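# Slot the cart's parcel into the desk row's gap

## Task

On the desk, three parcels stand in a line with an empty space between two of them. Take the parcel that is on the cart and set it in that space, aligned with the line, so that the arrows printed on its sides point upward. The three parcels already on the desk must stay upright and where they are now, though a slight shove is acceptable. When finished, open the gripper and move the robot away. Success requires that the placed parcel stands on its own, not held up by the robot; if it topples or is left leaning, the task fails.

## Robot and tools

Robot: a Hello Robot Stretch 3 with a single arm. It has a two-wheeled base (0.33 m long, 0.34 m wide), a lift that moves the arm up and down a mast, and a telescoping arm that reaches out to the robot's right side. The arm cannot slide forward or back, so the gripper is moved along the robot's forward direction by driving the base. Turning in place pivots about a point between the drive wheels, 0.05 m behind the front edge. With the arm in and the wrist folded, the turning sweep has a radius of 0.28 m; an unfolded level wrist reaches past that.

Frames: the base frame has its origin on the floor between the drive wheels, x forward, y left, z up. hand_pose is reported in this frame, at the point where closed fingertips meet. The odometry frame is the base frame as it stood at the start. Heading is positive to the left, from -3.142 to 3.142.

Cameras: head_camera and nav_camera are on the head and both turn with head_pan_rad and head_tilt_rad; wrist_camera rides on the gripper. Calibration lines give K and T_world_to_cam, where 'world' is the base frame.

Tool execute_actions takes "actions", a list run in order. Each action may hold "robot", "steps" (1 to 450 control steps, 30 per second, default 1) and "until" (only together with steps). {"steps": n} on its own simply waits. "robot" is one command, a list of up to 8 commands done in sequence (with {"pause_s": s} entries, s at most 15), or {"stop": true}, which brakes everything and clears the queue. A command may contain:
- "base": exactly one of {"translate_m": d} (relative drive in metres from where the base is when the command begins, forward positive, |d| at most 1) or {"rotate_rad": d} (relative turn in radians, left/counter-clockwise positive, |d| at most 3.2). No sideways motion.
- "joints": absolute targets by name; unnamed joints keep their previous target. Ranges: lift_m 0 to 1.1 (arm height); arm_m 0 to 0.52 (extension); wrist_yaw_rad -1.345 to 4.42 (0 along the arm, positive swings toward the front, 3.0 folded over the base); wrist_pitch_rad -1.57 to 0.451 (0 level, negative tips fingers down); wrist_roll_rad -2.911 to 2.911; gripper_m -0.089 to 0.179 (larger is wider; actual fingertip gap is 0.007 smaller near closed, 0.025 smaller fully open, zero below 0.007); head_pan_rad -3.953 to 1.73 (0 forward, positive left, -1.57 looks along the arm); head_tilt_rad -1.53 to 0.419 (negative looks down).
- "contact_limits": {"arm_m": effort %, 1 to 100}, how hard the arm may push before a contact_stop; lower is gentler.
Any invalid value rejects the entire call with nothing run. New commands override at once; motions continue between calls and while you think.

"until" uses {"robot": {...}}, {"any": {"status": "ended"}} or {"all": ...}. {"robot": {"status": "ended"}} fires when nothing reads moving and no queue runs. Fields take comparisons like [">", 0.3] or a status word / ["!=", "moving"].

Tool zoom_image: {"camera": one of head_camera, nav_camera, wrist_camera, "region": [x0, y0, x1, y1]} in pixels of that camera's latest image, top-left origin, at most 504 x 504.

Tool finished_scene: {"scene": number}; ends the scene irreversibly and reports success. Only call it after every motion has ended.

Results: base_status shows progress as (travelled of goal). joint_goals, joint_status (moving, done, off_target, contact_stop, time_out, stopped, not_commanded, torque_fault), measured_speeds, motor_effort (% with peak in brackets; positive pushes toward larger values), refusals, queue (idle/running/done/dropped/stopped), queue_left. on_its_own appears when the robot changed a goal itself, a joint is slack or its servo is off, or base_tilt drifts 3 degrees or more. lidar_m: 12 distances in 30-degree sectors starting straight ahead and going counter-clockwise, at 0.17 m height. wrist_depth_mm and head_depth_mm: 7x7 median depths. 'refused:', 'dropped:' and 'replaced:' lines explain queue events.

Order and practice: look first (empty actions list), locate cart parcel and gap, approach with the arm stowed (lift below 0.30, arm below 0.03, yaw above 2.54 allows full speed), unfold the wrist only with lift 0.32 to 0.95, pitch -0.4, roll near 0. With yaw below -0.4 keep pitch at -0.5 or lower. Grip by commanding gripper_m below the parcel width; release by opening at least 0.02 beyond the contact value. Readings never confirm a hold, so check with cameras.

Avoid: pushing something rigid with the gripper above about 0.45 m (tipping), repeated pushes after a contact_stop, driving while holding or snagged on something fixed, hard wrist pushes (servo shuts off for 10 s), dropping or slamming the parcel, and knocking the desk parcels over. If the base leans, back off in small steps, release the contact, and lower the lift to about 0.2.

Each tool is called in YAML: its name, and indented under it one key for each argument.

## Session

execute_actions:
  actions: []

Scene clock: 0.00 s.
robot.base_odometry: x=+0.000 y=+0.000 heading=+0.000 (m, m, rad; robot's odometry frame)
robot.turned_by_wheels: +0.000 (rad since the last result)
robot.turned_by_imu: +0.000 (rad since the last result)
robot.base_tilt: forward=-0.7 right=+1.8 (deg)
robot.lidar_m: 1.80 2.13 2.02 2.33 2.05 1.54 2.39 1.70 1.70 1.97 1.72 1.45
robot.head_depth_mm: 1694 1771 1775 1767 1711 1677 1708 / 1668 1934 1943 1935 1847 1767 1774 / 1667 2159 2161 2150 2168 2142 2056 / 1659 2322 2434 2432 2452 2432 2174 / 1650 2411 2791 2785 2771 2718 2160 / 1644 2374 2705 2648 2629 2595 2172 / 1637 2374 2456 2438 2430 1944 1974
robot.base_status: not_commanded
robot.joint_positions: lift_m=+0.453 arm_m=+0.001 wrist_yaw_rad=+2.924 wrist_pitch_rad=-0.604 wrist_roll_rad=-0.008 gripper_m=+0.037 head_pan_rad=+0.009 head_tilt_rad=-0.020
robot.joint_goals: lift_m=+0.453 arm_m=+0.001 wrist_yaw_rad=+2.924 wrist_pitch_rad=-0.604 wrist_roll_rad=-0.008 gripper_m=+0.037 head_pan_rad=+0.009 head_tilt_rad=-0.020
robot.joint_status: lift_m=not_commanded arm_m=not_commanded wrist_yaw_rad=not_commanded wrist_pitch_rad=not_commanded wrist_roll_rad=not_commanded gripper_m=not_commanded head_pan_rad=not_commanded head_tilt_rad=not_commanded
robot.measured_speeds: translate_m=+0.000 rotate_rad=+0.000 lift_m=+0.000 arm_m=+0.000 wrist_yaw_rad=+0.000 wrist_pitch_rad=+0.000 wrist_roll_rad=+0.000 head_pan_rad=+0.000 head_tilt_rad=+0.000
robot: refusals=0 queue=idle queue_left=0
robot.motor_effort: left_wheel=+0 right_wheel=-1 lift_m=+19 arm_m=-1 wrist_yaw_rad=+0 wrist_pitch_rad=+4 wrist_roll_rad=+0 gripper_m=+1 head_pan_rad=-1 head_tilt_rad=+2 (%)
robot.hand_pose: x=+0.0214 y=+0.0461 z=+0.4265 quat_wxyz=(+0.282, +0.691, +0.137, +0.651) (m; robot's base frame)
robot.wrist_depth_mm: - - - - - - - / - - - - - - - / 870 - 864 878 861 889 867 / 737 714 768 749 735 753 742 / 654 659 - 639 645 645 638 / 569 569 - 575 585 571 575 / 521 - - 518 513 514 520
pictures: head_camera (sideways: a quarter turn clockwise sets it upright), nav_camera (sideways: a quarter turn counterclockwise sets it upright), wrist_camera
camera_calibration (this result's frames):
head_camera: T_world_to_cam=[[0.00950138, 0.0403439, -0.999141, 1.31708], [-0.0284843, 0.998791, 0.0400589, -0.0495413], [0.999549, 0.0280792, 0.0106391, -0.0612927], [0, 0, 0, 1]] pos_world=[0.0473398, -0.00193367, 1.31859]
nav_camera: T_world_to_cam=[[-0.0233866, -0.00342515, 0.999721, -1.25292], [0.069554, -0.997577, -0.00179072, 0.0502354], [0.997304, 0.0694927, 0.0235682, -0.0792702], [0, 0, 0, 1]] pos_world=[0.0462608, 0.0513309, 1.25453]
wrist_camera: T_world_to_cam=[[0.965017, -0.262101, 0.00674738, -0.0187507], [-0.186786, -0.705321, -0.683837, 0.35594], [0.183994, 0.658654, -0.729603, 0.445355], [0, 0, 0, 1]] pos_world=[0.0026369, -0.0471972, 0.568464]
Images, in order (width x height): head_camera 896x504, nav_camera 672x504, wrist_camera 644x364.

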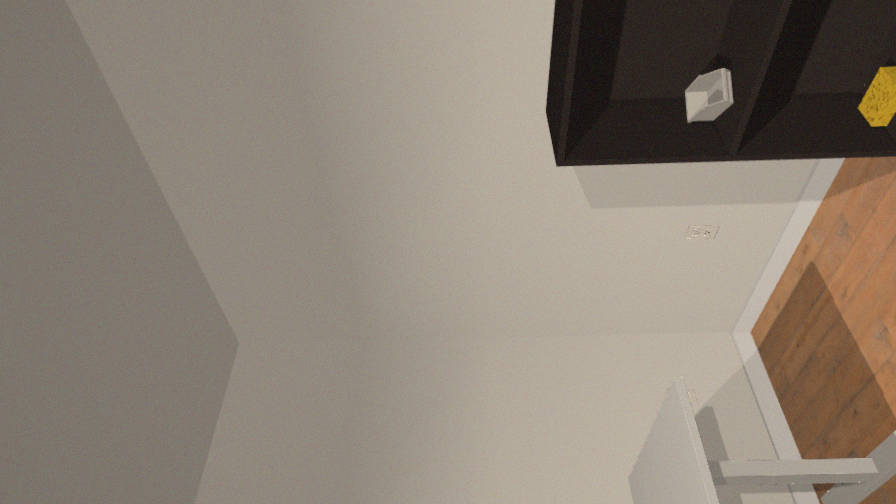

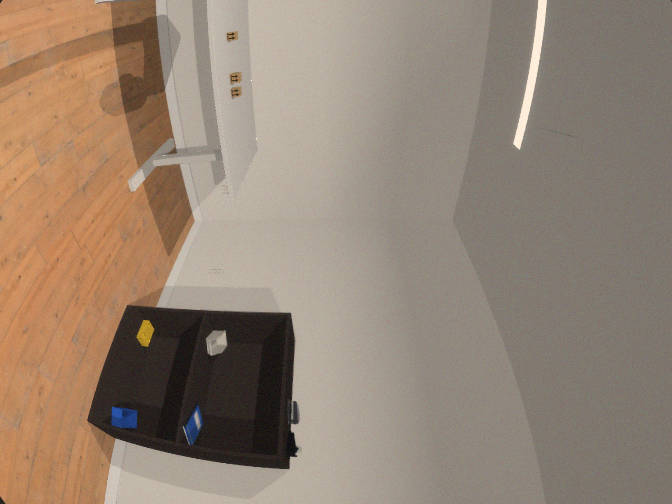

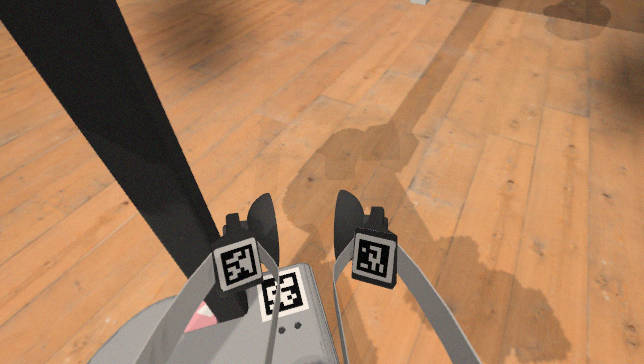

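execute_actions:
  actions:
    - {"robot": {"joints": {"head_pan_rad": -3.8, "head_tilt_rad": -0.35}}, "steps": 200, "until": {"robot": {"status": "ended"}}}

Scene clock: 5.13 s.
robot.base_odometry: x=+0.000 y=+0.000 heading=+0.000 (m, m, rad; robot's odometry frame)
robot.turned_by_wheels: +0.000 (rad since the last result)
robot.turned_by_imu: -0.001 (rad since the last result)
robot.base_tilt: forward=-0.8 right=+1.9 (deg)
robot.lidar_m: 1.79 2.13 2.02 2.33 2.05 1.54 2.39 1.70 1.70 1.97 1.71 1.45
robot.head_depth_mm: 1677 1764 1869 1992 2137 1827 1469 / 1698 1796 1912 2017 2147 1847 1427 / 1746 1831 1942 2057 2179 1864 1435 / 1775 1856 1972 2072 1996 1788 1442 / 1788 1893 2003 2077 2018 1806 1454 / 1818 1907 2031 2136 2276 1839 1462 / 1847 1944 2082 2220 2370 1890 1457
robot.base_status: not_commanded
robot.joint_positions: lift_m=+0.453 arm_m=+0.001 wrist_yaw_rad=+2.924 wrist_pitch_rad=-0.604 wrist_roll_rad=-0.008 gripper_m=+0.037 head_pan_rad=-3.793 head_tilt_rad=-0.346
robot.joint_goals: lift_m=+0.453 arm_m=+0.001 wrist_yaw_rad=+2.924 wrist_pitch_rad=-0.604 wrist_roll_rad=-0.008 gripper_m=+0.037 head_pan_rad=-3.800 head_tilt_rad=-0.350
robot.joint_status: lift_m=not_commanded arm_m=not_commanded wrist_yaw_rad=not_commanded wrist_pitch_rad=not_commanded wrist_roll_rad=not_commanded gripper_m=not_commanded head_pan_rad=done head_tilt_rad=done
robot.measured_speeds: translate_m=+0.000 rotate_rad=+0.000 lift_m=+0.000 arm_m=+0.000 wrist_yaw_rad=+0.000 wrist_pitch_rad=+0.000 wrist_roll_rad=+0.000 head_pan_rad=+0.000 head_tilt_rad=+0.000
robot: refusals=0 queue=done queue_left=0
robot.motor_effort: left_wheel=+0(1) right_wheel=-2(1) lift_m=+19(19) arm_m=-1(1) wrist_yaw_rad=+1(1) wrist_pitch_rad=+4(4) wrist_roll_rad=+0(0) gripper_m=+1(0) head_pan_rad=-5(56) head_tilt_rad=-2(27) (%)
robot.hand_pose: x=+0.0214 y=+0.0461 z=+0.4265 quat_wxyz=(+0.282, +0.691, +0.137, +0.651) (m; robot's base frame)
robot.wrist_depth_mm: - - - - - - - / - - - - - - - / 863 - 866 849 874 856 868 / 760 743 761 734 740 743 736 / 654 655 - 650 637 656 659 / 578 561 - 575 574 569 581 / 519 - - 520 510 509 519
pictures: head_camera (sideways: a quarter turn clockwise sets it upright), nav_camera (sideways: a quarter turn counterclockwise sets it upright), wrist_camera
camera_calibration (this result's frames):
head_camera: T_world_to_cam=[[0.222507, -0.220173, -0.949744, 1.25106], [-0.601295, -0.797811, 0.0440798, -0.051264], [-0.767421, 0.561268, -0.309907, 0.366738], [0, 0, 0, 1]] pos_world=[-0.027751, 0.0287123, 1.3041]
nav_camera: T_world_to_cam=[[-0.234907, 0.183045, 0.954627, -1.19251], [0.560095, 0.828163, -0.0209725, 0.0722108], [-0.794426, 0.529755, -0.297064, 0.349028], [0, 0, 0, 1]] pos_world=[-0.0432965, -0.026419, 1.2436]
wrist_camera: T_world_to_cam=[[0.965017, -0.262101, 0.0067474, -0.0187508], [-0.186786, -0.705321, -0.683837, 0.35594], [0.183994, 0.658654, -0.729603, 0.445355], [0, 0, 0, 1]] pos_world=[0.0026369, -0.0471972, 0.568464]
Images, in order (width x height): head_camera 896x504, nav_camera 672x504, wrist_camera 644x364.

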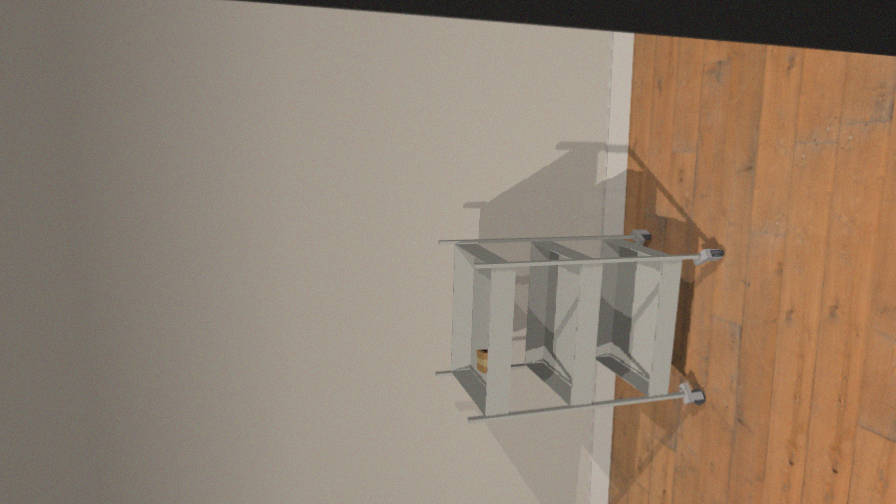

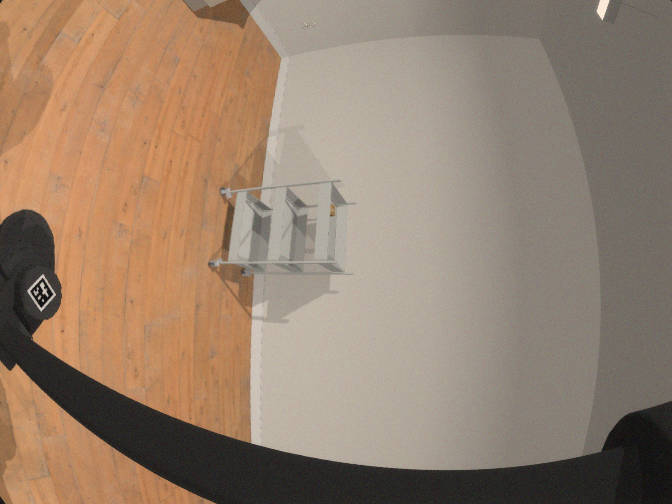

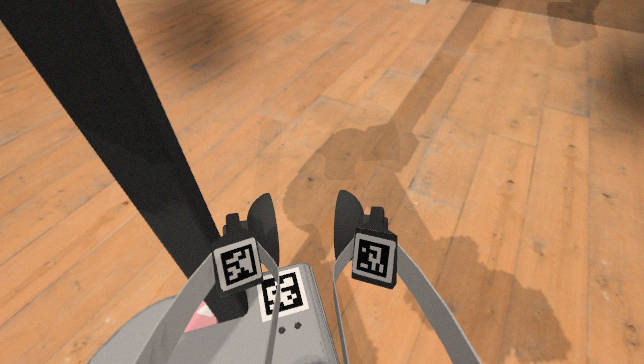

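execute_actions:
  actions:
    - {"robot": [{"base": {"rotate_rad": 2.846}, "joints": {"lift_m": 0.9, "wrist_pitch_rad": -0.4, "head_pan_rad": -1.57, "head_tilt_rad": -0.8}}, {"base": {"translate_m": 1.0}}, {"base": {"translate_m": 0.2}}, {"base": {"rotate_rad": 1.06}}], "steps": 450, "until": {"robot": {"status": "ended"}}}
    - {"steps": 300, "until": {"robot": {"status": "ended"}}}

Scene clock: 50.00 s.
robot.base_odometry: x=-1.148 y=+0.350 heading=-2.378 (m, m, rad; robot's odometry frame)
robot.turned_by_wheels: +3.906 (rad since the last result)
robot.turned_by_imu: +3.834 (rad since the last result)
robot.base_tilt: forward=-0.7 right=+1.8 (deg)
robot.lidar_m: 1.13 1.16 1.58 2.76 2.86 3.13 2.63 1.43 0.50 0.49 0.51 1.41
robot.head_depth_mm: 825 938 1069 917 - - 1102 / 822 937 1063 906 742 - 1110 / 820 937 1059 915 740 - - / 818 933 1078 918 749 - 1116 / 815 926 1075 923 789 - 1121 / 813 922 1076 1274 1473 1304 1122 / 811 922 1066 1268 1478 1310 1127
robot.base_status: done (rotate_rad +1.0598 of +1.0600)
robot.joint_positions: lift_m=+0.900 arm_m=+0.001 wrist_yaw_rad=+2.924 wrist_pitch_rad=-0.420 wrist_roll_rad=-0.008 gripper_m=+0.037 head_pan_rad=-1.577 head_tilt_rad=-0.790
robot.joint_goals: lift_m=+0.900 arm_m=+0.001 wrist_yaw_rad=+2.924 wrist_pitch_rad=-0.400 wrist_roll_rad=-0.008 gripper_m=+0.037 head_pan_rad=-1.570 head_tilt_rad=-0.800
robot.joint_status: lift_m=done arm_m=not_commanded wrist_yaw_rad=not_commanded wrist_pitch_rad=done wrist_roll_rad=not_commanded gripper_m=not_commanded head_pan_rad=done head_tilt_rad=done
robot.measured_speeds: translate_m=+0.000 rotate_rad=+0.000 lift_m=+0.000 arm_m=+0.000 wrist_yaw_rad=+0.000 wrist_pitch_rad=+0.000 wrist_roll_rad=+0.000 head_pan_rad=+0.000 head_tilt_rad=+0.000
robot: refusals=0 queue=done queue_left=0
robot.motor_effort: left_wheel=-3(8) right_wheel=+3(6) lift_m=+24(25) arm_m=-1(1) wrist_yaw_rad=-1(1) wrist_pitch_rad=+6(8) wrist_roll_rad=+0(0) gripper_m=+0(1) head_pan_rad=+4(58) head_tilt_rad=-5(35) (%)
robot.hand_pose: x=+0.0272 y=+0.0725 z=+0.9120 quat_wxyz=(+0.222, +0.700, +0.072, +0.675) (m; robot's base frame)
robot.wrist_depth_mm: - - - - - - 937 / - - - - - - 937 / - - - - - - - / - - - - - - - / - - - - - - - / - - - - - - - / - - - - - - -
pictures: head_camera (sideways: a quarter turn clockwise sets it upright), nav_camera (sideways: a quarter turn counterclockwise sets it upright), wrist_camera
camera_calibration (this result's frames):
head_camera: T_world_to_cam=[[0.0444517, 0.688402, -0.723966, 0.957713], [0.998909, -0.0202445, 0.0420832, -0.0584006], [0.0143139, -0.725046, -0.688551, 0.854628], [0, 0, 0, 1]] pos_world=[0.00353194, -0.0408287, 1.28426]
nav_camera: T_world_to_cam=[[-0.0073487, -0.679315, 0.73381, -0.905922], [-0.998421, -0.0358902, -0.0432235, 0.110667], [0.055699, -0.732969, -0.677978, 0.839464], [0, 0, 0, 1]] pos_world=[0.0570778, 0.00386694, 1.2387]
wrist_camera: T_world_to_cam=[[0.964963, -0.262379, -0.00209547, -0.012628], [-0.15688, -0.570528, -0.806156, 0.808606], [0.210323, 0.778239, -0.5917, 0.645964], [0, 0, 0, 1]] pos_world=[0.00317908, -0.0446954, 1.03405]
Images, in order (width x height): head_camera 896x504, nav_camera 672x504, wrist_camera 644x364.

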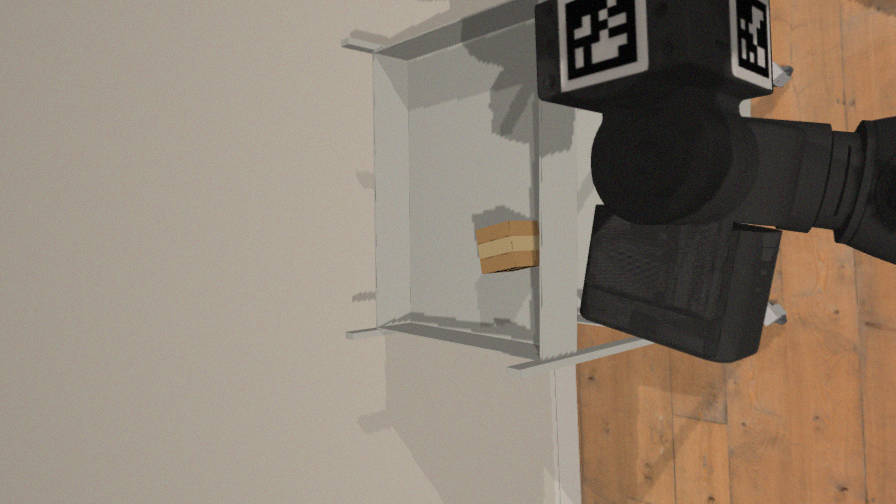

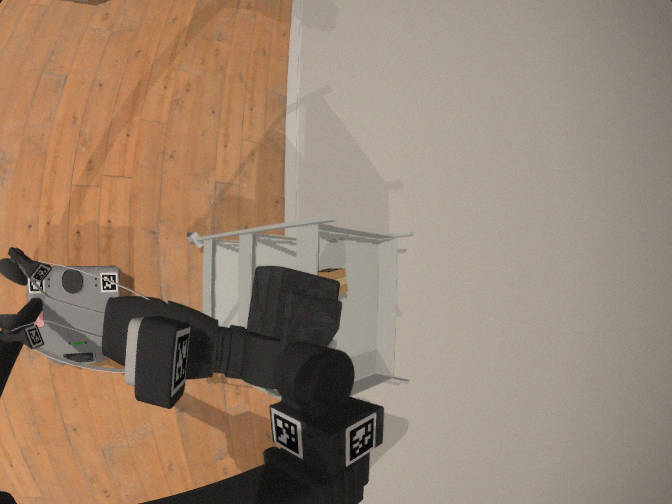

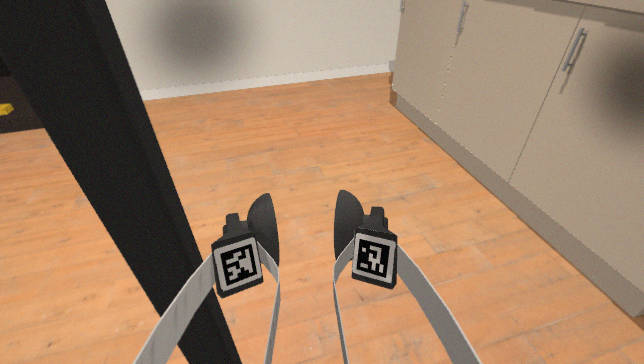

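zoom_image:
  camera: "head_camera"
  region: [440, 180, 580, 320]

Region (440, 180, 580, 320) of head_camera's 896x504 image, scaled by 3.600, with more detail than that image has.

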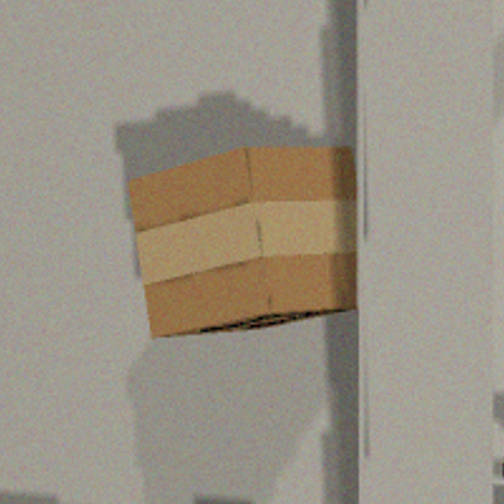

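execute_actions:
  actions:
    - {"robot": {"base": {"translate_m": 0.4}, "joints": {"head_pan_rad": -2.15, "head_tilt_rad": -0.7}}, "steps": 300, "until": {"robot": {"status": "ended"}}}

Scene clock: 65.27 s.
robot.base_odometry: x=-1.437 y=+0.073 heading=-2.378 (m, m, rad; robot's odometry frame)
robot.turned_by_wheels: +0.000 (rad since the last result)
robot.turned_by_imu: +0.001 (rad since the last result)
robot.base_tilt: forward=-0.8 right=+1.8 (deg)
robot.lidar_m: 0.80 0.74 1.02 2.76 2.86 3.48 3.01 0.69 0.55 1.00 1.03 1.40
robot.head_depth_mm: 1218 1398 1647 1839 1571 1414 - / 1122 1276 1478 1013 1169 - - / 1044 1176 1309 1019 839 - 1121 / 972 1086 1230 1023 824 - 1128 / 912 1011 1137 1021 1148 - - / 857 946 1054 1153 1348 - - / 808 885 983 1098 1244 1371 -
robot.base_status: done (translate_m +0.4000 of +0.4000)
robot.joint_positions: lift_m=+0.900 arm_m=+0.001 wrist_yaw_rad=+2.924 wrist_pitch_rad=-0.420 wrist_roll_rad=-0.008 gripper_m=+0.037 head_pan_rad=-2.143 head_tilt_rad=-0.705
robot.joint_goals: lift_m=+0.900 arm_m=+0.001 wrist_yaw_rad=+2.924 wrist_pitch_rad=-0.400 wrist_roll_rad=-0.008 gripper_m=+0.037 head_pan_rad=-2.150 head_tilt_rad=-0.700
robot.joint_status: lift_m=done arm_m=not_commanded wrist_yaw_rad=not_commanded wrist_pitch_rad=done wrist_roll_rad=not_commanded gripper_m=not_commanded head_pan_rad=done head_tilt_rad=done
robot.measured_speeds: translate_m=+0.000 rotate_rad=+0.000 lift_m=+0.000 arm_m=+0.000 wrist_yaw_rad=+0.000 wrist_pitch_rad=+0.000 wrist_roll_rad=+0.000 head_pan_rad=+0.000 head_tilt_rad=+0.000
robot: refusals=0 queue=done queue_left=0
robot.motor_effort: left_wheel=-4(6) right_wheel=+3(5) lift_m=+24(24) arm_m=-1(1) wrist_yaw_rad=-1(0) wrist_pitch_rad=+6(6) wrist_roll_rad=+0(0) gripper_m=+0(1) head_pan_rad=-4(46) head_tilt_rad=+3(14) (%)
robot.hand_pose: x=+0.0272 y=+0.0725 z=+0.9120 quat_wxyz=(+0.222, +0.700, +0.072, +0.675) (m; robot's base frame)
robot.wrist_depth_mm: - - - - - 792 599 / - - - - - 817 614 / - - - - - 889 640 / - - - - - 887 670 / - - - - - 921 675 / - - - - - - 790 / - - - - - 954 961
pictures: head_camera (sideways: a quarter turn clockwise sets it upright), nav_camera (sideways: a quarter turn counterclockwise sets it upright), wrist_camera
camera_calibration (this result's frames):
head_camera: T_world_to_cam=[[0.371931, 0.503315, -0.779962, 1.0287], [0.834277, -0.549655, 0.0431353, -0.0587708], [-0.407, -0.666748, -0.624338, 0.773673], [0, 0, 0, 1]] pos_world=[-0.0186897, -0.0342188, 1.28792]
nav_camera: T_world_to_cam=[[-0.335305, -0.514863, 0.788978, -0.975828], [-0.863907, 0.502101, -0.0394931, 0.104995], [-0.375813, -0.694846, -0.613151, 0.75777], [0, 0, 0, 1]] pos_world=[0.0482853, -0.0286025, 1.23868]
wrist_camera: T_world_to_cam=[[0.964963, -0.262379, -0.0020955, -0.012628], [-0.15688, -0.570528, -0.806156, 0.808606], [0.210322, 0.778239, -0.5917, 0.645964], [0, 0, 0, 1]] pos_world=[0.00317908, -0.0446954, 1.03405]
Images, in order (width x height): head_camera 896x504, nav_camera 672x504, wrist_camera 644x364.

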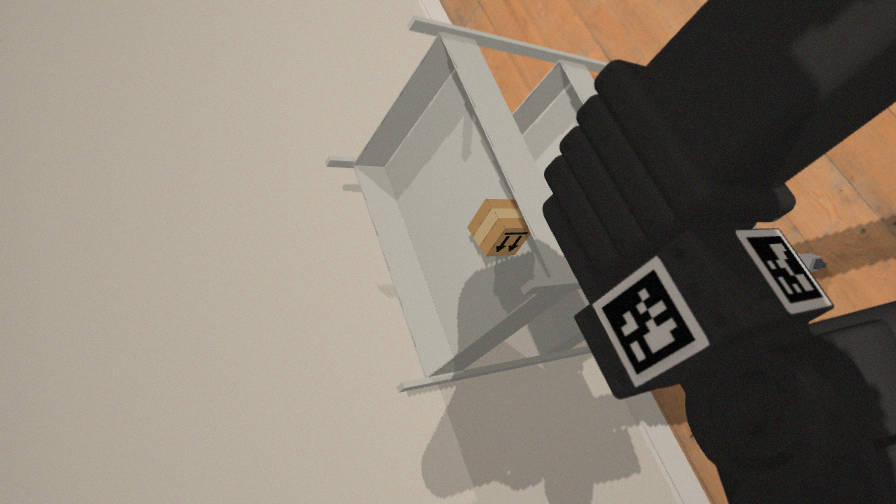

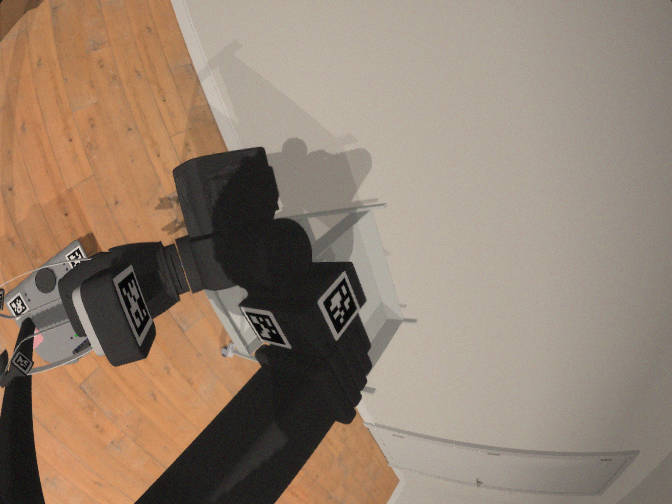

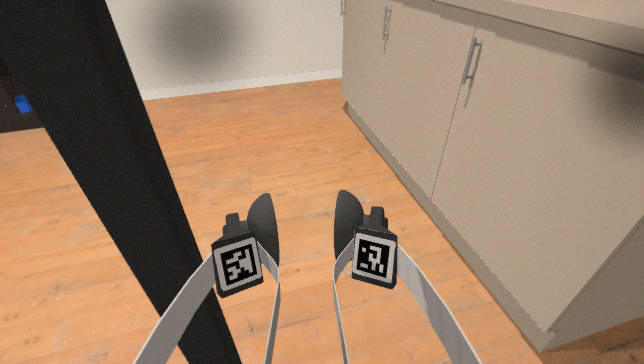

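zoom_image:
  camera: "head_camera"
  region: [440, 170, 560, 290]

Region (440, 170, 560, 290) of head_camera's 896x504 image, scaled by 4.200, with more detail than that image has.

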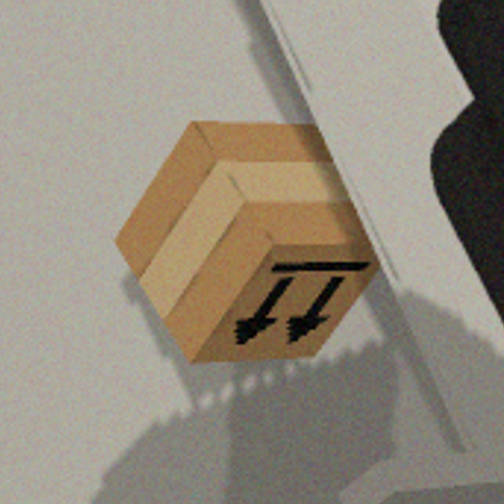

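execute_actions:
  actions:
    - {"robot": [{"base": {"translate_m": -0.37}, "joints": {"wrist_yaw_rad": 0.0, "arm_m": 0.1, "head_pan_rad": -1.57, "head_tilt_rad": -0.8}}, {"joints": {"wrist_pitch_rad": -1.57, "gripper_m": 0.12}}], "steps": 400, "until": {"robot": {"status": "ended"}}}

Scene clock: 85.53 s.
robot.base_odometry: x=-1.170 y=+0.329 heading=-2.378 (m, m, rad; robot's odometry frame)
robot.turned_by_wheels: +0.000 (rad since the last result)
robot.turned_by_imu: -0.003 (rad since the last result)
robot.base_tilt: forward=-0.8 right=+1.8 (deg)
robot.lidar_m: 1.10 1.12 1.54 2.76 2.86 3.15 2.66 1.43 0.51 0.49 1.03 1.41
robot.head_depth_mm: 824 940 1068 - - 1124 1100 / 823 937 1078 - - 1130 1111 / 818 936 1063 969 - - 1114 / 817 931 1059 921 815 1135 1118 / 816 929 1078 1180 817 1262 1120 / 812 926 1074 1270 1471 1304 1124 / 810 921 1066 1267 1470 1308 1124
robot.base_status: done (translate_m -0.3700 of -0.3700)
robot.joint_positions: lift_m=+0.900 arm_m=+0.100 wrist_yaw_rad=+0.002 wrist_pitch_rad=-1.560 wrist_roll_rad=-0.008 gripper_m=+0.120 head_pan_rad=-1.577 head_tilt_rad=-0.790
robot.joint_goals: lift_m=+0.900 arm_m=+0.100 wrist_yaw_rad=+0.000 wrist_pitch_rad=-1.570 wrist_roll_rad=-0.008 gripper_m=+0.120 head_pan_rad=-1.570 head_tilt_rad=-0.800
robot.joint_status: lift_m=done arm_m=done wrist_yaw_rad=done wrist_pitch_rad=done wrist_roll_rad=not_commanded gripper_m=done head_pan_rad=done head_tilt_rad=done
robot.measured_speeds: translate_m=+0.000 rotate_rad=+0.000 lift_m=+0.000 arm_m=+0.000 wrist_yaw_rad=+0.000 wrist_pitch_rad=+0.000 wrist_roll_rad=+0.000 head_pan_rad=+0.000 head_tilt_rad=+0.000
robot: refusals=0 queue=done queue_left=0
robot.motor_effort: left_wheel=-3(9) right_wheel=+3(4) lift_m=+24(24) arm_m=+2(3) wrist_yaw_rad=+0(4) wrist_pitch_rad=-2(9) wrist_roll_rad=+0(0) gripper_m=+1(81) head_pan_rad=+3(46) head_tilt_rad=-6(18) (%)
robot.hand_pose: x=-0.0217 y=-0.2233 z=+0.7819 quat_wxyz=(+0.505, +0.500, -0.500, -0.495) (m; robot's base frame)
robot.wrist_depth_mm: 800 806 812 852 879 874 876 / 827 848 866 896 856 899 902 / 886 879 879 896 907 922 918 / 895 938 921 - 962 961 - / 922 934 976 - - - - / 936 - - - - - - / - - - - - - -
pictures: head_camera (sideways: a quarter turn clockwise sets it upright), nav_camera (sideways: a quarter turn counterclockwise sets it upright), wrist_camera
camera_calibration (this result's frames):
head_camera: T_world_to_cam=[[0.0445742, 0.68825, -0.724103, 0.95789], [0.998905, -0.0204153, 0.0420861, -0.0584043], [0.014183, -0.725186, -0.688407, 0.854441], [0, 0, 0, 1]] pos_world=[0.0035246, -0.0408317, 1.28427]
nav_camera: T_world_to_cam=[[-0.00746958, -0.679168, 0.733945, -0.906097], [-0.998427, -0.0357198, -0.0432152, 0.110656], [0.0555667, -0.733114, -0.677833, 0.839276], [0, 0, 0, 1]] pos_world=[0.0570784, 0.00384524, 1.2387]
wrist_camera: T_world_to_cam=[[-0.998859, 0.020591, 0.043084, -0.0580843], [0.0288509, 0.979187, 0.2009, 0.0899411], [-0.0380505, 0.201914, -0.978664, 0.977925], [0, 0, 0, 1]] pos_world=[-0.0234023, -0.28433, 0.941494]
Images, in order (width x height): head_camera 896x504, nav_camera 672x504, wrist_camera 644x364.

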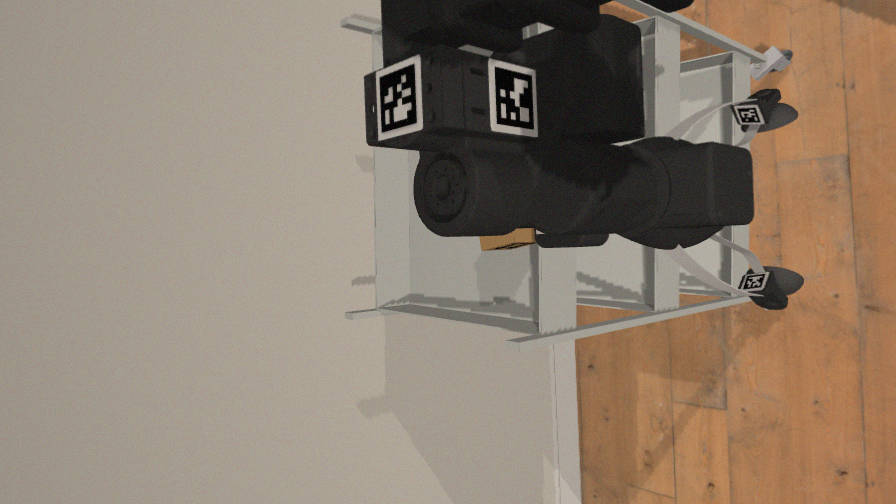

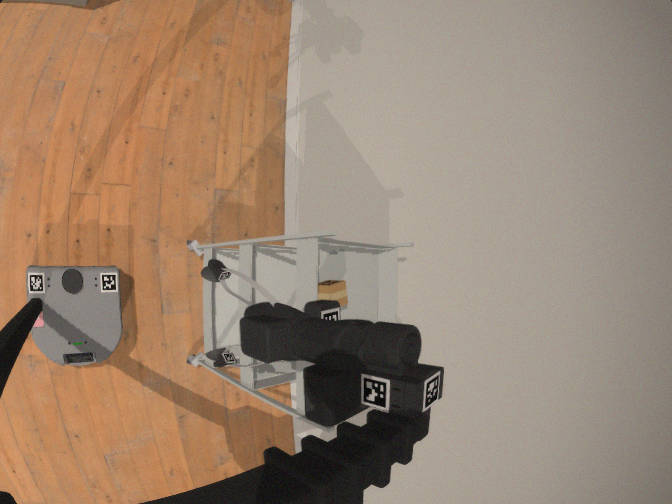

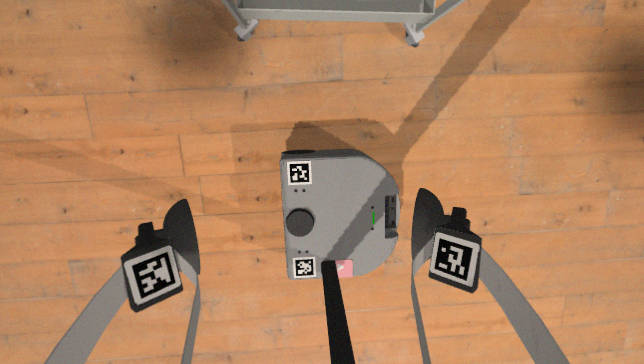

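execute_actions:
  actions:
    - {"robot": {"joints": {"arm_m": 0.445}}, "steps": 300, "until": {"robot": {"status": "ended"}}}

Scene clock: 92.43 s.
robot.base_odometry: x=-1.170 y=+0.329 heading=-2.378 (m, m, rad; robot's odometry frame)
robot.turned_by_wheels: +0.000 (rad since the last result)
robot.turned_by_imu: -0.001 (rad since the last result)
robot.base_tilt: forward=-0.8 right=+1.9 (deg)
robot.lidar_m: 1.10 1.12 1.54 2.76 2.86 3.16 2.66 1.43 0.50 0.49 1.03 1.41
robot.head_depth_mm: 823 939 - - 958 1126 1105 / 821 902 1077 909 804 1126 1112 / 820 - 1087 913 808 1134 1111 / 818 913 1053 919 814 1138 1120 / 813 929 1075 1184 815 1246 1122 / 811 924 1071 1269 1468 1301 1123 / 809 923 1065 1264 1473 1308 1127
robot.base_status: done (translate_m -0.3700 of -0.3700)
robot.joint_positions: lift_m=+0.900 arm_m=+0.445 wrist_yaw_rad=+0.000 wrist_pitch_rad=-1.561 wrist_roll_rad=-0.008 gripper_m=+0.120 head_pan_rad=-1.577 head_tilt_rad=-0.790
robot.joint_goals: lift_m=+0.900 arm_m=+0.445 wrist_yaw_rad=+0.000 wrist_pitch_rad=-1.570 wrist_roll_rad=-0.008 gripper_m=+0.120 head_pan_rad=-1.570 head_tilt_rad=-0.800
robot.joint_status: lift_m=done arm_m=done wrist_yaw_rad=done wrist_pitch_rad=done wrist_roll_rad=not_commanded gripper_m=done head_pan_rad=done head_tilt_rad=done
robot.measured_speeds: translate_m=+0.000 rotate_rad=+0.000 lift_m=+0.000 arm_m=+0.000 wrist_yaw_rad=+0.000 wrist_pitch_rad=+0.000 wrist_roll_rad=+0.000 head_pan_rad=+0.000 head_tilt_rad=+0.000
robot: refusals=0 queue=done queue_left=0
robot.motor_effort: left_wheel=-3(4) right_wheel=+2(2) lift_m=+24(24) arm_m=+3(3) wrist_yaw_rad=+0(2) wrist_pitch_rad=-1(1) wrist_roll_rad=+0(0) gripper_m=+1(1) head_pan_rad=+5(4) head_tilt_rad=-5(6) (%)
robot.hand_pose: x=-0.0216 y=-0.5680 z=+0.7819 quat_wxyz=(+0.505, +0.500, -0.500, -0.496) (m; robot's base frame)
robot.wrist_depth_mm: 835 240 250 253 255 259 262 / 818 238 257 261 266 269 271 / 854 261 265 267 274 280 283 / 891 260 274 224 285 289 289 / 942 280 288 292 291 300 298 / 941 956 256 257 274 273 274 / - - - - - - -
pictures: head_camera (sideways: a quarter turn clockwise sets it upright), nav_camera (sideways: a quarter turn counterclockwise sets it upright), wrist_camera
camera_calibration (this result's frames):
head_camera: T_world_to_cam=[[0.0445247, 0.688386, -0.723976, 0.957726], [0.998907, -0.0203499, 0.0420835, -0.0584009], [0.0142369, -0.725059, -0.68854, 0.854614], [0, 0, 0, 1]] pos_world=[0.00352761, -0.0408287, 1.28426]
nav_camera: T_world_to_cam=[[-0.0074207, -0.679303, 0.733821, -0.905935], [-0.998424, -0.035785, -0.0432229, 0.110666], [0.0556212, -0.732985, -0.677967, 0.83945], [0, 0, 0, 1]] pos_world=[0.0570782, 0.00386055, 1.2387]
wrist_camera: T_world_to_cam=[[-0.998824, 0.0221904, 0.0431093, -0.050063], [0.0304664, 0.978912, 0.201999, 0.426485], [-0.0377177, 0.203075, -0.978436, 1.04804], [0, 0, 0, 1]] pos_world=[-0.0234678, -0.629211, 0.941449]
Images, in order (width x height): head_camera 896x504, nav_camera 672x504, wrist_camera 644x364.

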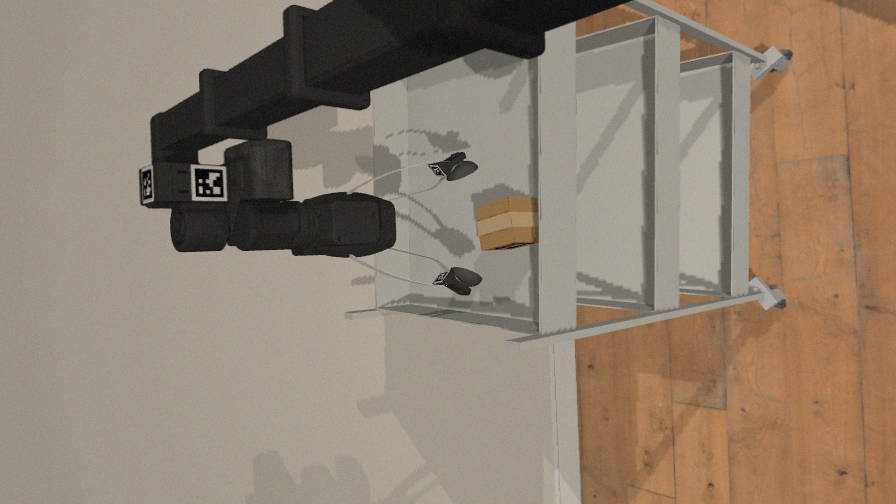

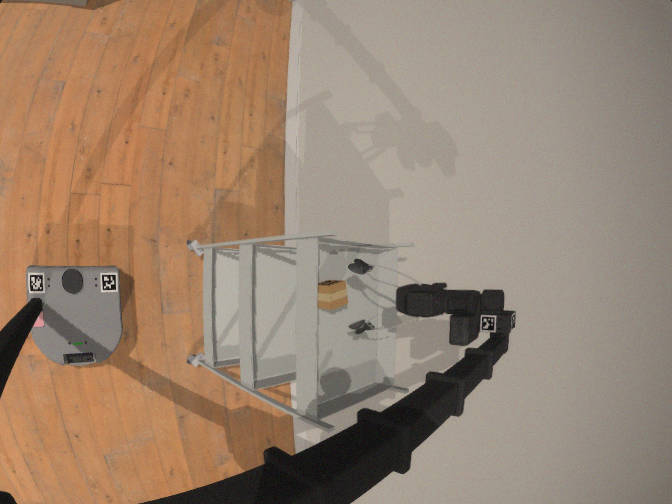

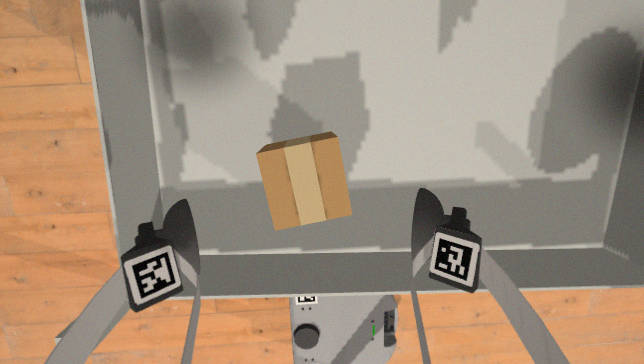

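execute_actions:
  actions:
    - {"robot": {"joints": {"arm_m": 0.463, "wrist_yaw_rad": 0.2, "lift_m": 0.84}}, "steps": 200, "until": {"robot": {"status": "ended"}}}

Scene clock: 100.17 s.
robot.base_odometry: x=-1.170 y=+0.329 heading=-2.378 (m, m, rad; robot's odometry frame)
robot.turned_by_wheels: +0.000 (rad since the last result)
robot.turned_by_imu: -0.001 (rad since the last result)
robot.base_tilt: forward=-0.8 right=+1.9 (deg)
robot.lidar_m: 1.10 1.12 1.54 2.76 2.86 3.15 2.67 1.43 0.50 0.49 1.03 1.41
robot.head_depth_mm: 824 941 1068 - - 1124 1104 / 820 926 - 881 803 1126 1108 / 819 916 1111 914 807 1132 1111 / 817 930 1056 919 812 1140 1120 / 816 928 1073 1185 816 1245 1118 / 809 922 1070 1274 1470 1301 1126 / 809 922 1066 1269 1477 1302 1127
robot.base_status: done (translate_m -0.3700 of -0.3700)
robot.joint_positions: lift_m=+0.840 arm_m=+0.463 wrist_yaw_rad=+0.198 wrist_pitch_rad=-1.562 wrist_roll_rad=-0.008 gripper_m=+0.120 head_pan_rad=-1.577 head_tilt_rad=-0.790
robot.joint_goals: lift_m=+0.840 arm_m=+0.463 wrist_yaw_rad=+0.200 wrist_pitch_rad=-1.570 wrist_roll_rad=-0.008 gripper_m=+0.120 head_pan_rad=-1.570 head_tilt_rad=-0.800
robot.joint_status: lift_m=done arm_m=done wrist_yaw_rad=done wrist_pitch_rad=done wrist_roll_rad=not_commanded gripper_m=done head_pan_rad=done head_tilt_rad=done
robot.measured_speeds: translate_m=+0.000 rotate_rad=+0.000 lift_m=+0.000 arm_m=+0.000 wrist_yaw_rad=+0.000 wrist_pitch_rad=+0.000 wrist_roll_rad=+0.000 head_pan_rad=+0.000 head_tilt_rad=+0.000
robot: refusals=0 queue=done queue_left=0
robot.motor_effort: left_wheel=-3(3) right_wheel=+2(3) lift_m=+14(24) arm_m=+3(4) wrist_yaw_rad=+2(2) wrist_pitch_rad=-1(1) wrist_roll_rad=+0(0) gripper_m=+1(1) head_pan_rad=+5(4) head_tilt_rad=-6(5) (%)
robot.hand_pose: x=-0.0259 y=-0.5863 z=+0.7226 quat_wxyz=(+0.551, +0.547, -0.448, -0.444) (m; robot's base frame)
robot.wrist_depth_mm: 152 190 196 198 201 204 205 / 160 199 203 204 208 210 215 / 167 204 209 213 215 218 223 / 173 212 216 210 222 228 231 / 181 219 196 168 232 238 242 / 191 217 232 176 244 249 251 / 181 184 203 218 240 251 260
pictures: head_camera (sideways: a quarter turn clockwise sets it upright), nav_camera (sideways: a quarter turn counterclockwise sets it upright), wrist_camera
camera_calibration (this result's frames):
head_camera: T_world_to_cam=[[0.0445247, 0.688386, -0.723977, 0.957726], [0.998907, -0.0203499, 0.0420835, -0.0584009], [0.0142369, -0.725059, -0.68854, 0.854614], [0, 0, 0, 1]] pos_world=[0.00352761, -0.0408287, 1.28426]
nav_camera: T_world_to_cam=[[-0.0074207, -0.679303, 0.733821, -0.905935], [-0.998424, -0.035785, -0.0432229, 0.110666], [0.0556212, -0.732985, -0.677967, 0.83945], [0, 0, 0, 1]] pos_world=[0.0570782, 0.00386054, 1.2387]
wrist_camera: T_world_to_cam=[[-0.983781, -0.174115, 0.0431188, -0.166075], [-0.16206, 0.965798, 0.202414, 0.443599], [-0.0768873, 0.192143, -0.97835, 0.98607], [0, 0, 0, 1]] pos_world=[-0.015676, -0.646809, 0.882092]
Images, in order (width x height): head_camera 896x504, nav_camera 672x504, wrist_camera 644x364.

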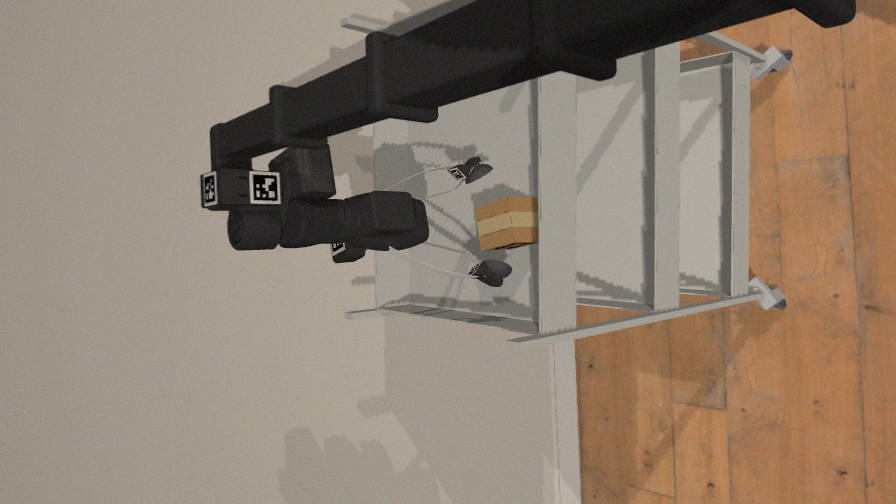

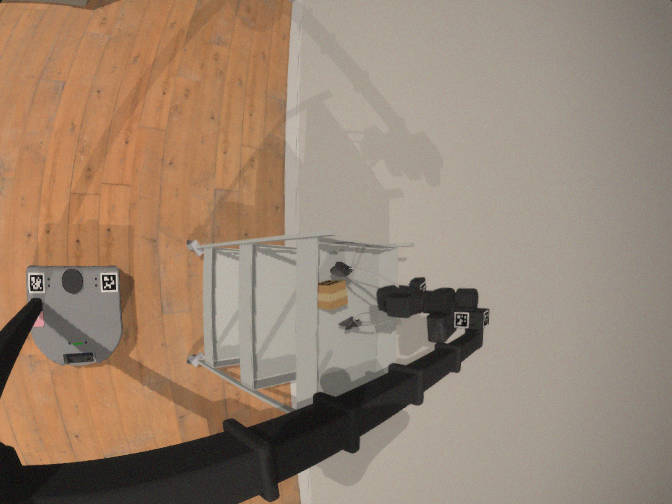

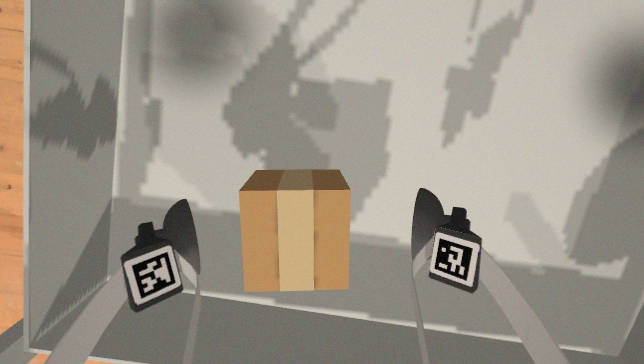

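The gripper is lined up with the parcel. Next I'll lower, grip, lift, retract and pitch the wrist level.

execute_actions:
  actions:
    - {"robot": [{"joints": {"lift_m": 0.812}}, {"joints": {"gripper_m": 0.02}}, {"joints": {"lift_m": 0.95}}], "steps": 300, "until": {"robot": {"status": "ended"}}}

Scene clock: 108.27 s.
robot.base_odometry: x=-1.170 y=+0.329 heading=-2.378 (m, m, rad; robot's odometry frame)
robot.turned_by_wheels: +0.000 (rad since the last result)
robot.turned_by_imu: -0.001 (rad since the last result)
robot.base_tilt: forward=-0.8 right=+1.9 (deg)
robot.lidar_m: 1.10 1.12 1.54 2.75 2.86 3.17 2.66 1.43 0.51 0.49 1.04 1.41
robot.head_depth_mm: 824 904 - 877 834 1123 1101 / 808 - 1063 906 805 1130 1112 / 805 974 1059 860 807 1129 1113 / 817 927 1081 865 813 1135 1116 / 814 927 1077 1179 817 1244 1121 / 811 924 1072 1275 1476 1301 1122 / 812 922 1064 1266 1473 1307 1126
robot.base_status: done (translate_m -0.3700 of -0.3700)
robot.joint_positions: lift_m=+0.950 arm_m=+0.463 wrist_yaw_rad=+0.198 wrist_pitch_rad=-1.562 wrist_roll_rad=-0.008 gripper_m=+0.021 head_pan_rad=-1.577 head_tilt_rad=-0.790
robot.joint_goals: lift_m=+0.950 arm_m=+0.463 wrist_yaw_rad=+0.200 wrist_pitch_rad=-1.570 wrist_roll_rad=-0.008 gripper_m=+0.020 head_pan_rad=-1.570 head_tilt_rad=-0.800
robot.joint_status: lift_m=done arm_m=done wrist_yaw_rad=done wrist_pitch_rad=done wrist_roll_rad=not_commanded gripper_m=done head_pan_rad=done head_tilt_rad=done
robot.measured_speeds: translate_m=+0.000 rotate_rad=+0.000 lift_m=+0.000 arm_m=+0.000 wrist_yaw_rad=+0.000 wrist_pitch_rad=+0.000 wrist_roll_rad=+0.000 head_pan_rad=+0.000 head_tilt_rad=+0.000
robot: refusals=0 queue=done queue_left=0
robot.motor_effort: left_wheel=-3(3) right_wheel=+3(2) lift_m=+24(25) arm_m=+2(2) wrist_yaw_rad=+3(2) wrist_pitch_rad=-1(1) wrist_roll_rad=+0(0) gripper_m=-14(89) head_pan_rad=+4(4) head_tilt_rad=-5(6) (%)
robot.hand_pose: x=-0.0259 y=-0.5863 z=+0.8319 quat_wxyz=(+0.551, +0.547, -0.448, -0.444) (m; robot's base frame)
robot.wrist_depth_mm: 836 870 294 298 302 306 308 / 877 883 303 309 311 315 317 / 907 916 312 318 325 326 323 / 952 927 324 182 334 340 315 / - 314 134 134 344 355 331 / - - 140 140 345 352 - / - - - 144 - - -
pictures: head_camera (sideways: a quarter turn clockwise sets it upright), nav_camera (sideways: a quarter turn counterclockwise sets it upright), wrist_camera
camera_calibration (this result's frames):
head_camera: T_world_to_cam=[[0.0445246, 0.688386, -0.723976, 0.957726], [0.998907, -0.0203497, 0.0420835, -0.0584009], [0.0142369, -0.725059, -0.68854, 0.854614], [0, 0, 0, 1]] pos_world=[0.00352761, -0.0408287, 1.28426]
nav_camera: T_world_to_cam=[[-0.00742062, -0.679303, 0.733821, -0.905935], [-0.998424, -0.0357851, -0.0432229, 0.110666], [0.0556212, -0.732985, -0.677967, 0.83945], [0, 0, 0, 1]] pos_world=[0.0570782, 0.00386055, 1.2387]
wrist_camera: T_world_to_cam=[[-0.983778, -0.174134, 0.0431188, -0.170801], [-0.162079, 0.965794, 0.202414, 0.42147], [-0.0768911, 0.192142, -0.97835, 1.09302], [0, 0, 0, 1]] pos_world=[-0.0156752, -0.646811, 0.991409]
Images, in order (width x height): head_camera 896x504, nav_camera 672x504, wrist_camera 644x364.

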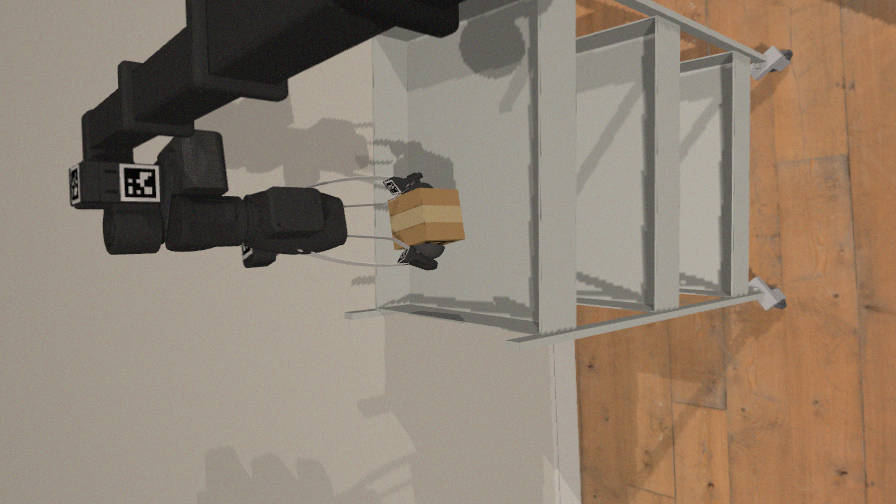

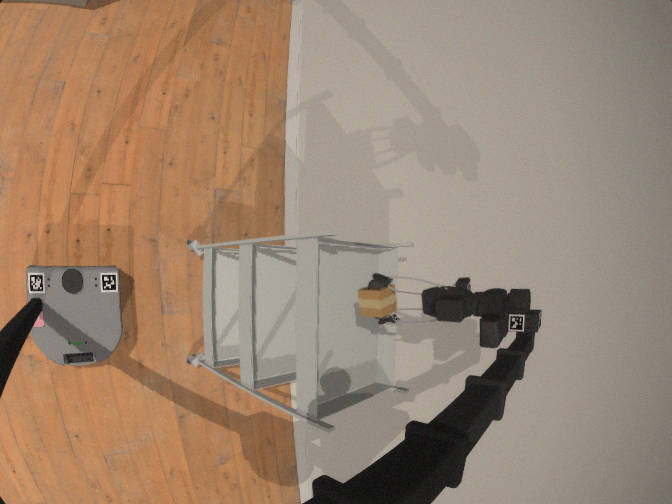

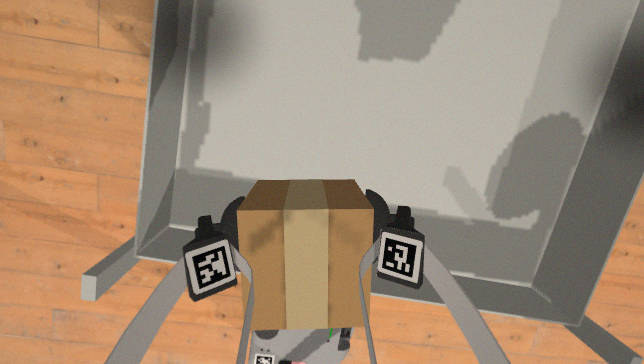

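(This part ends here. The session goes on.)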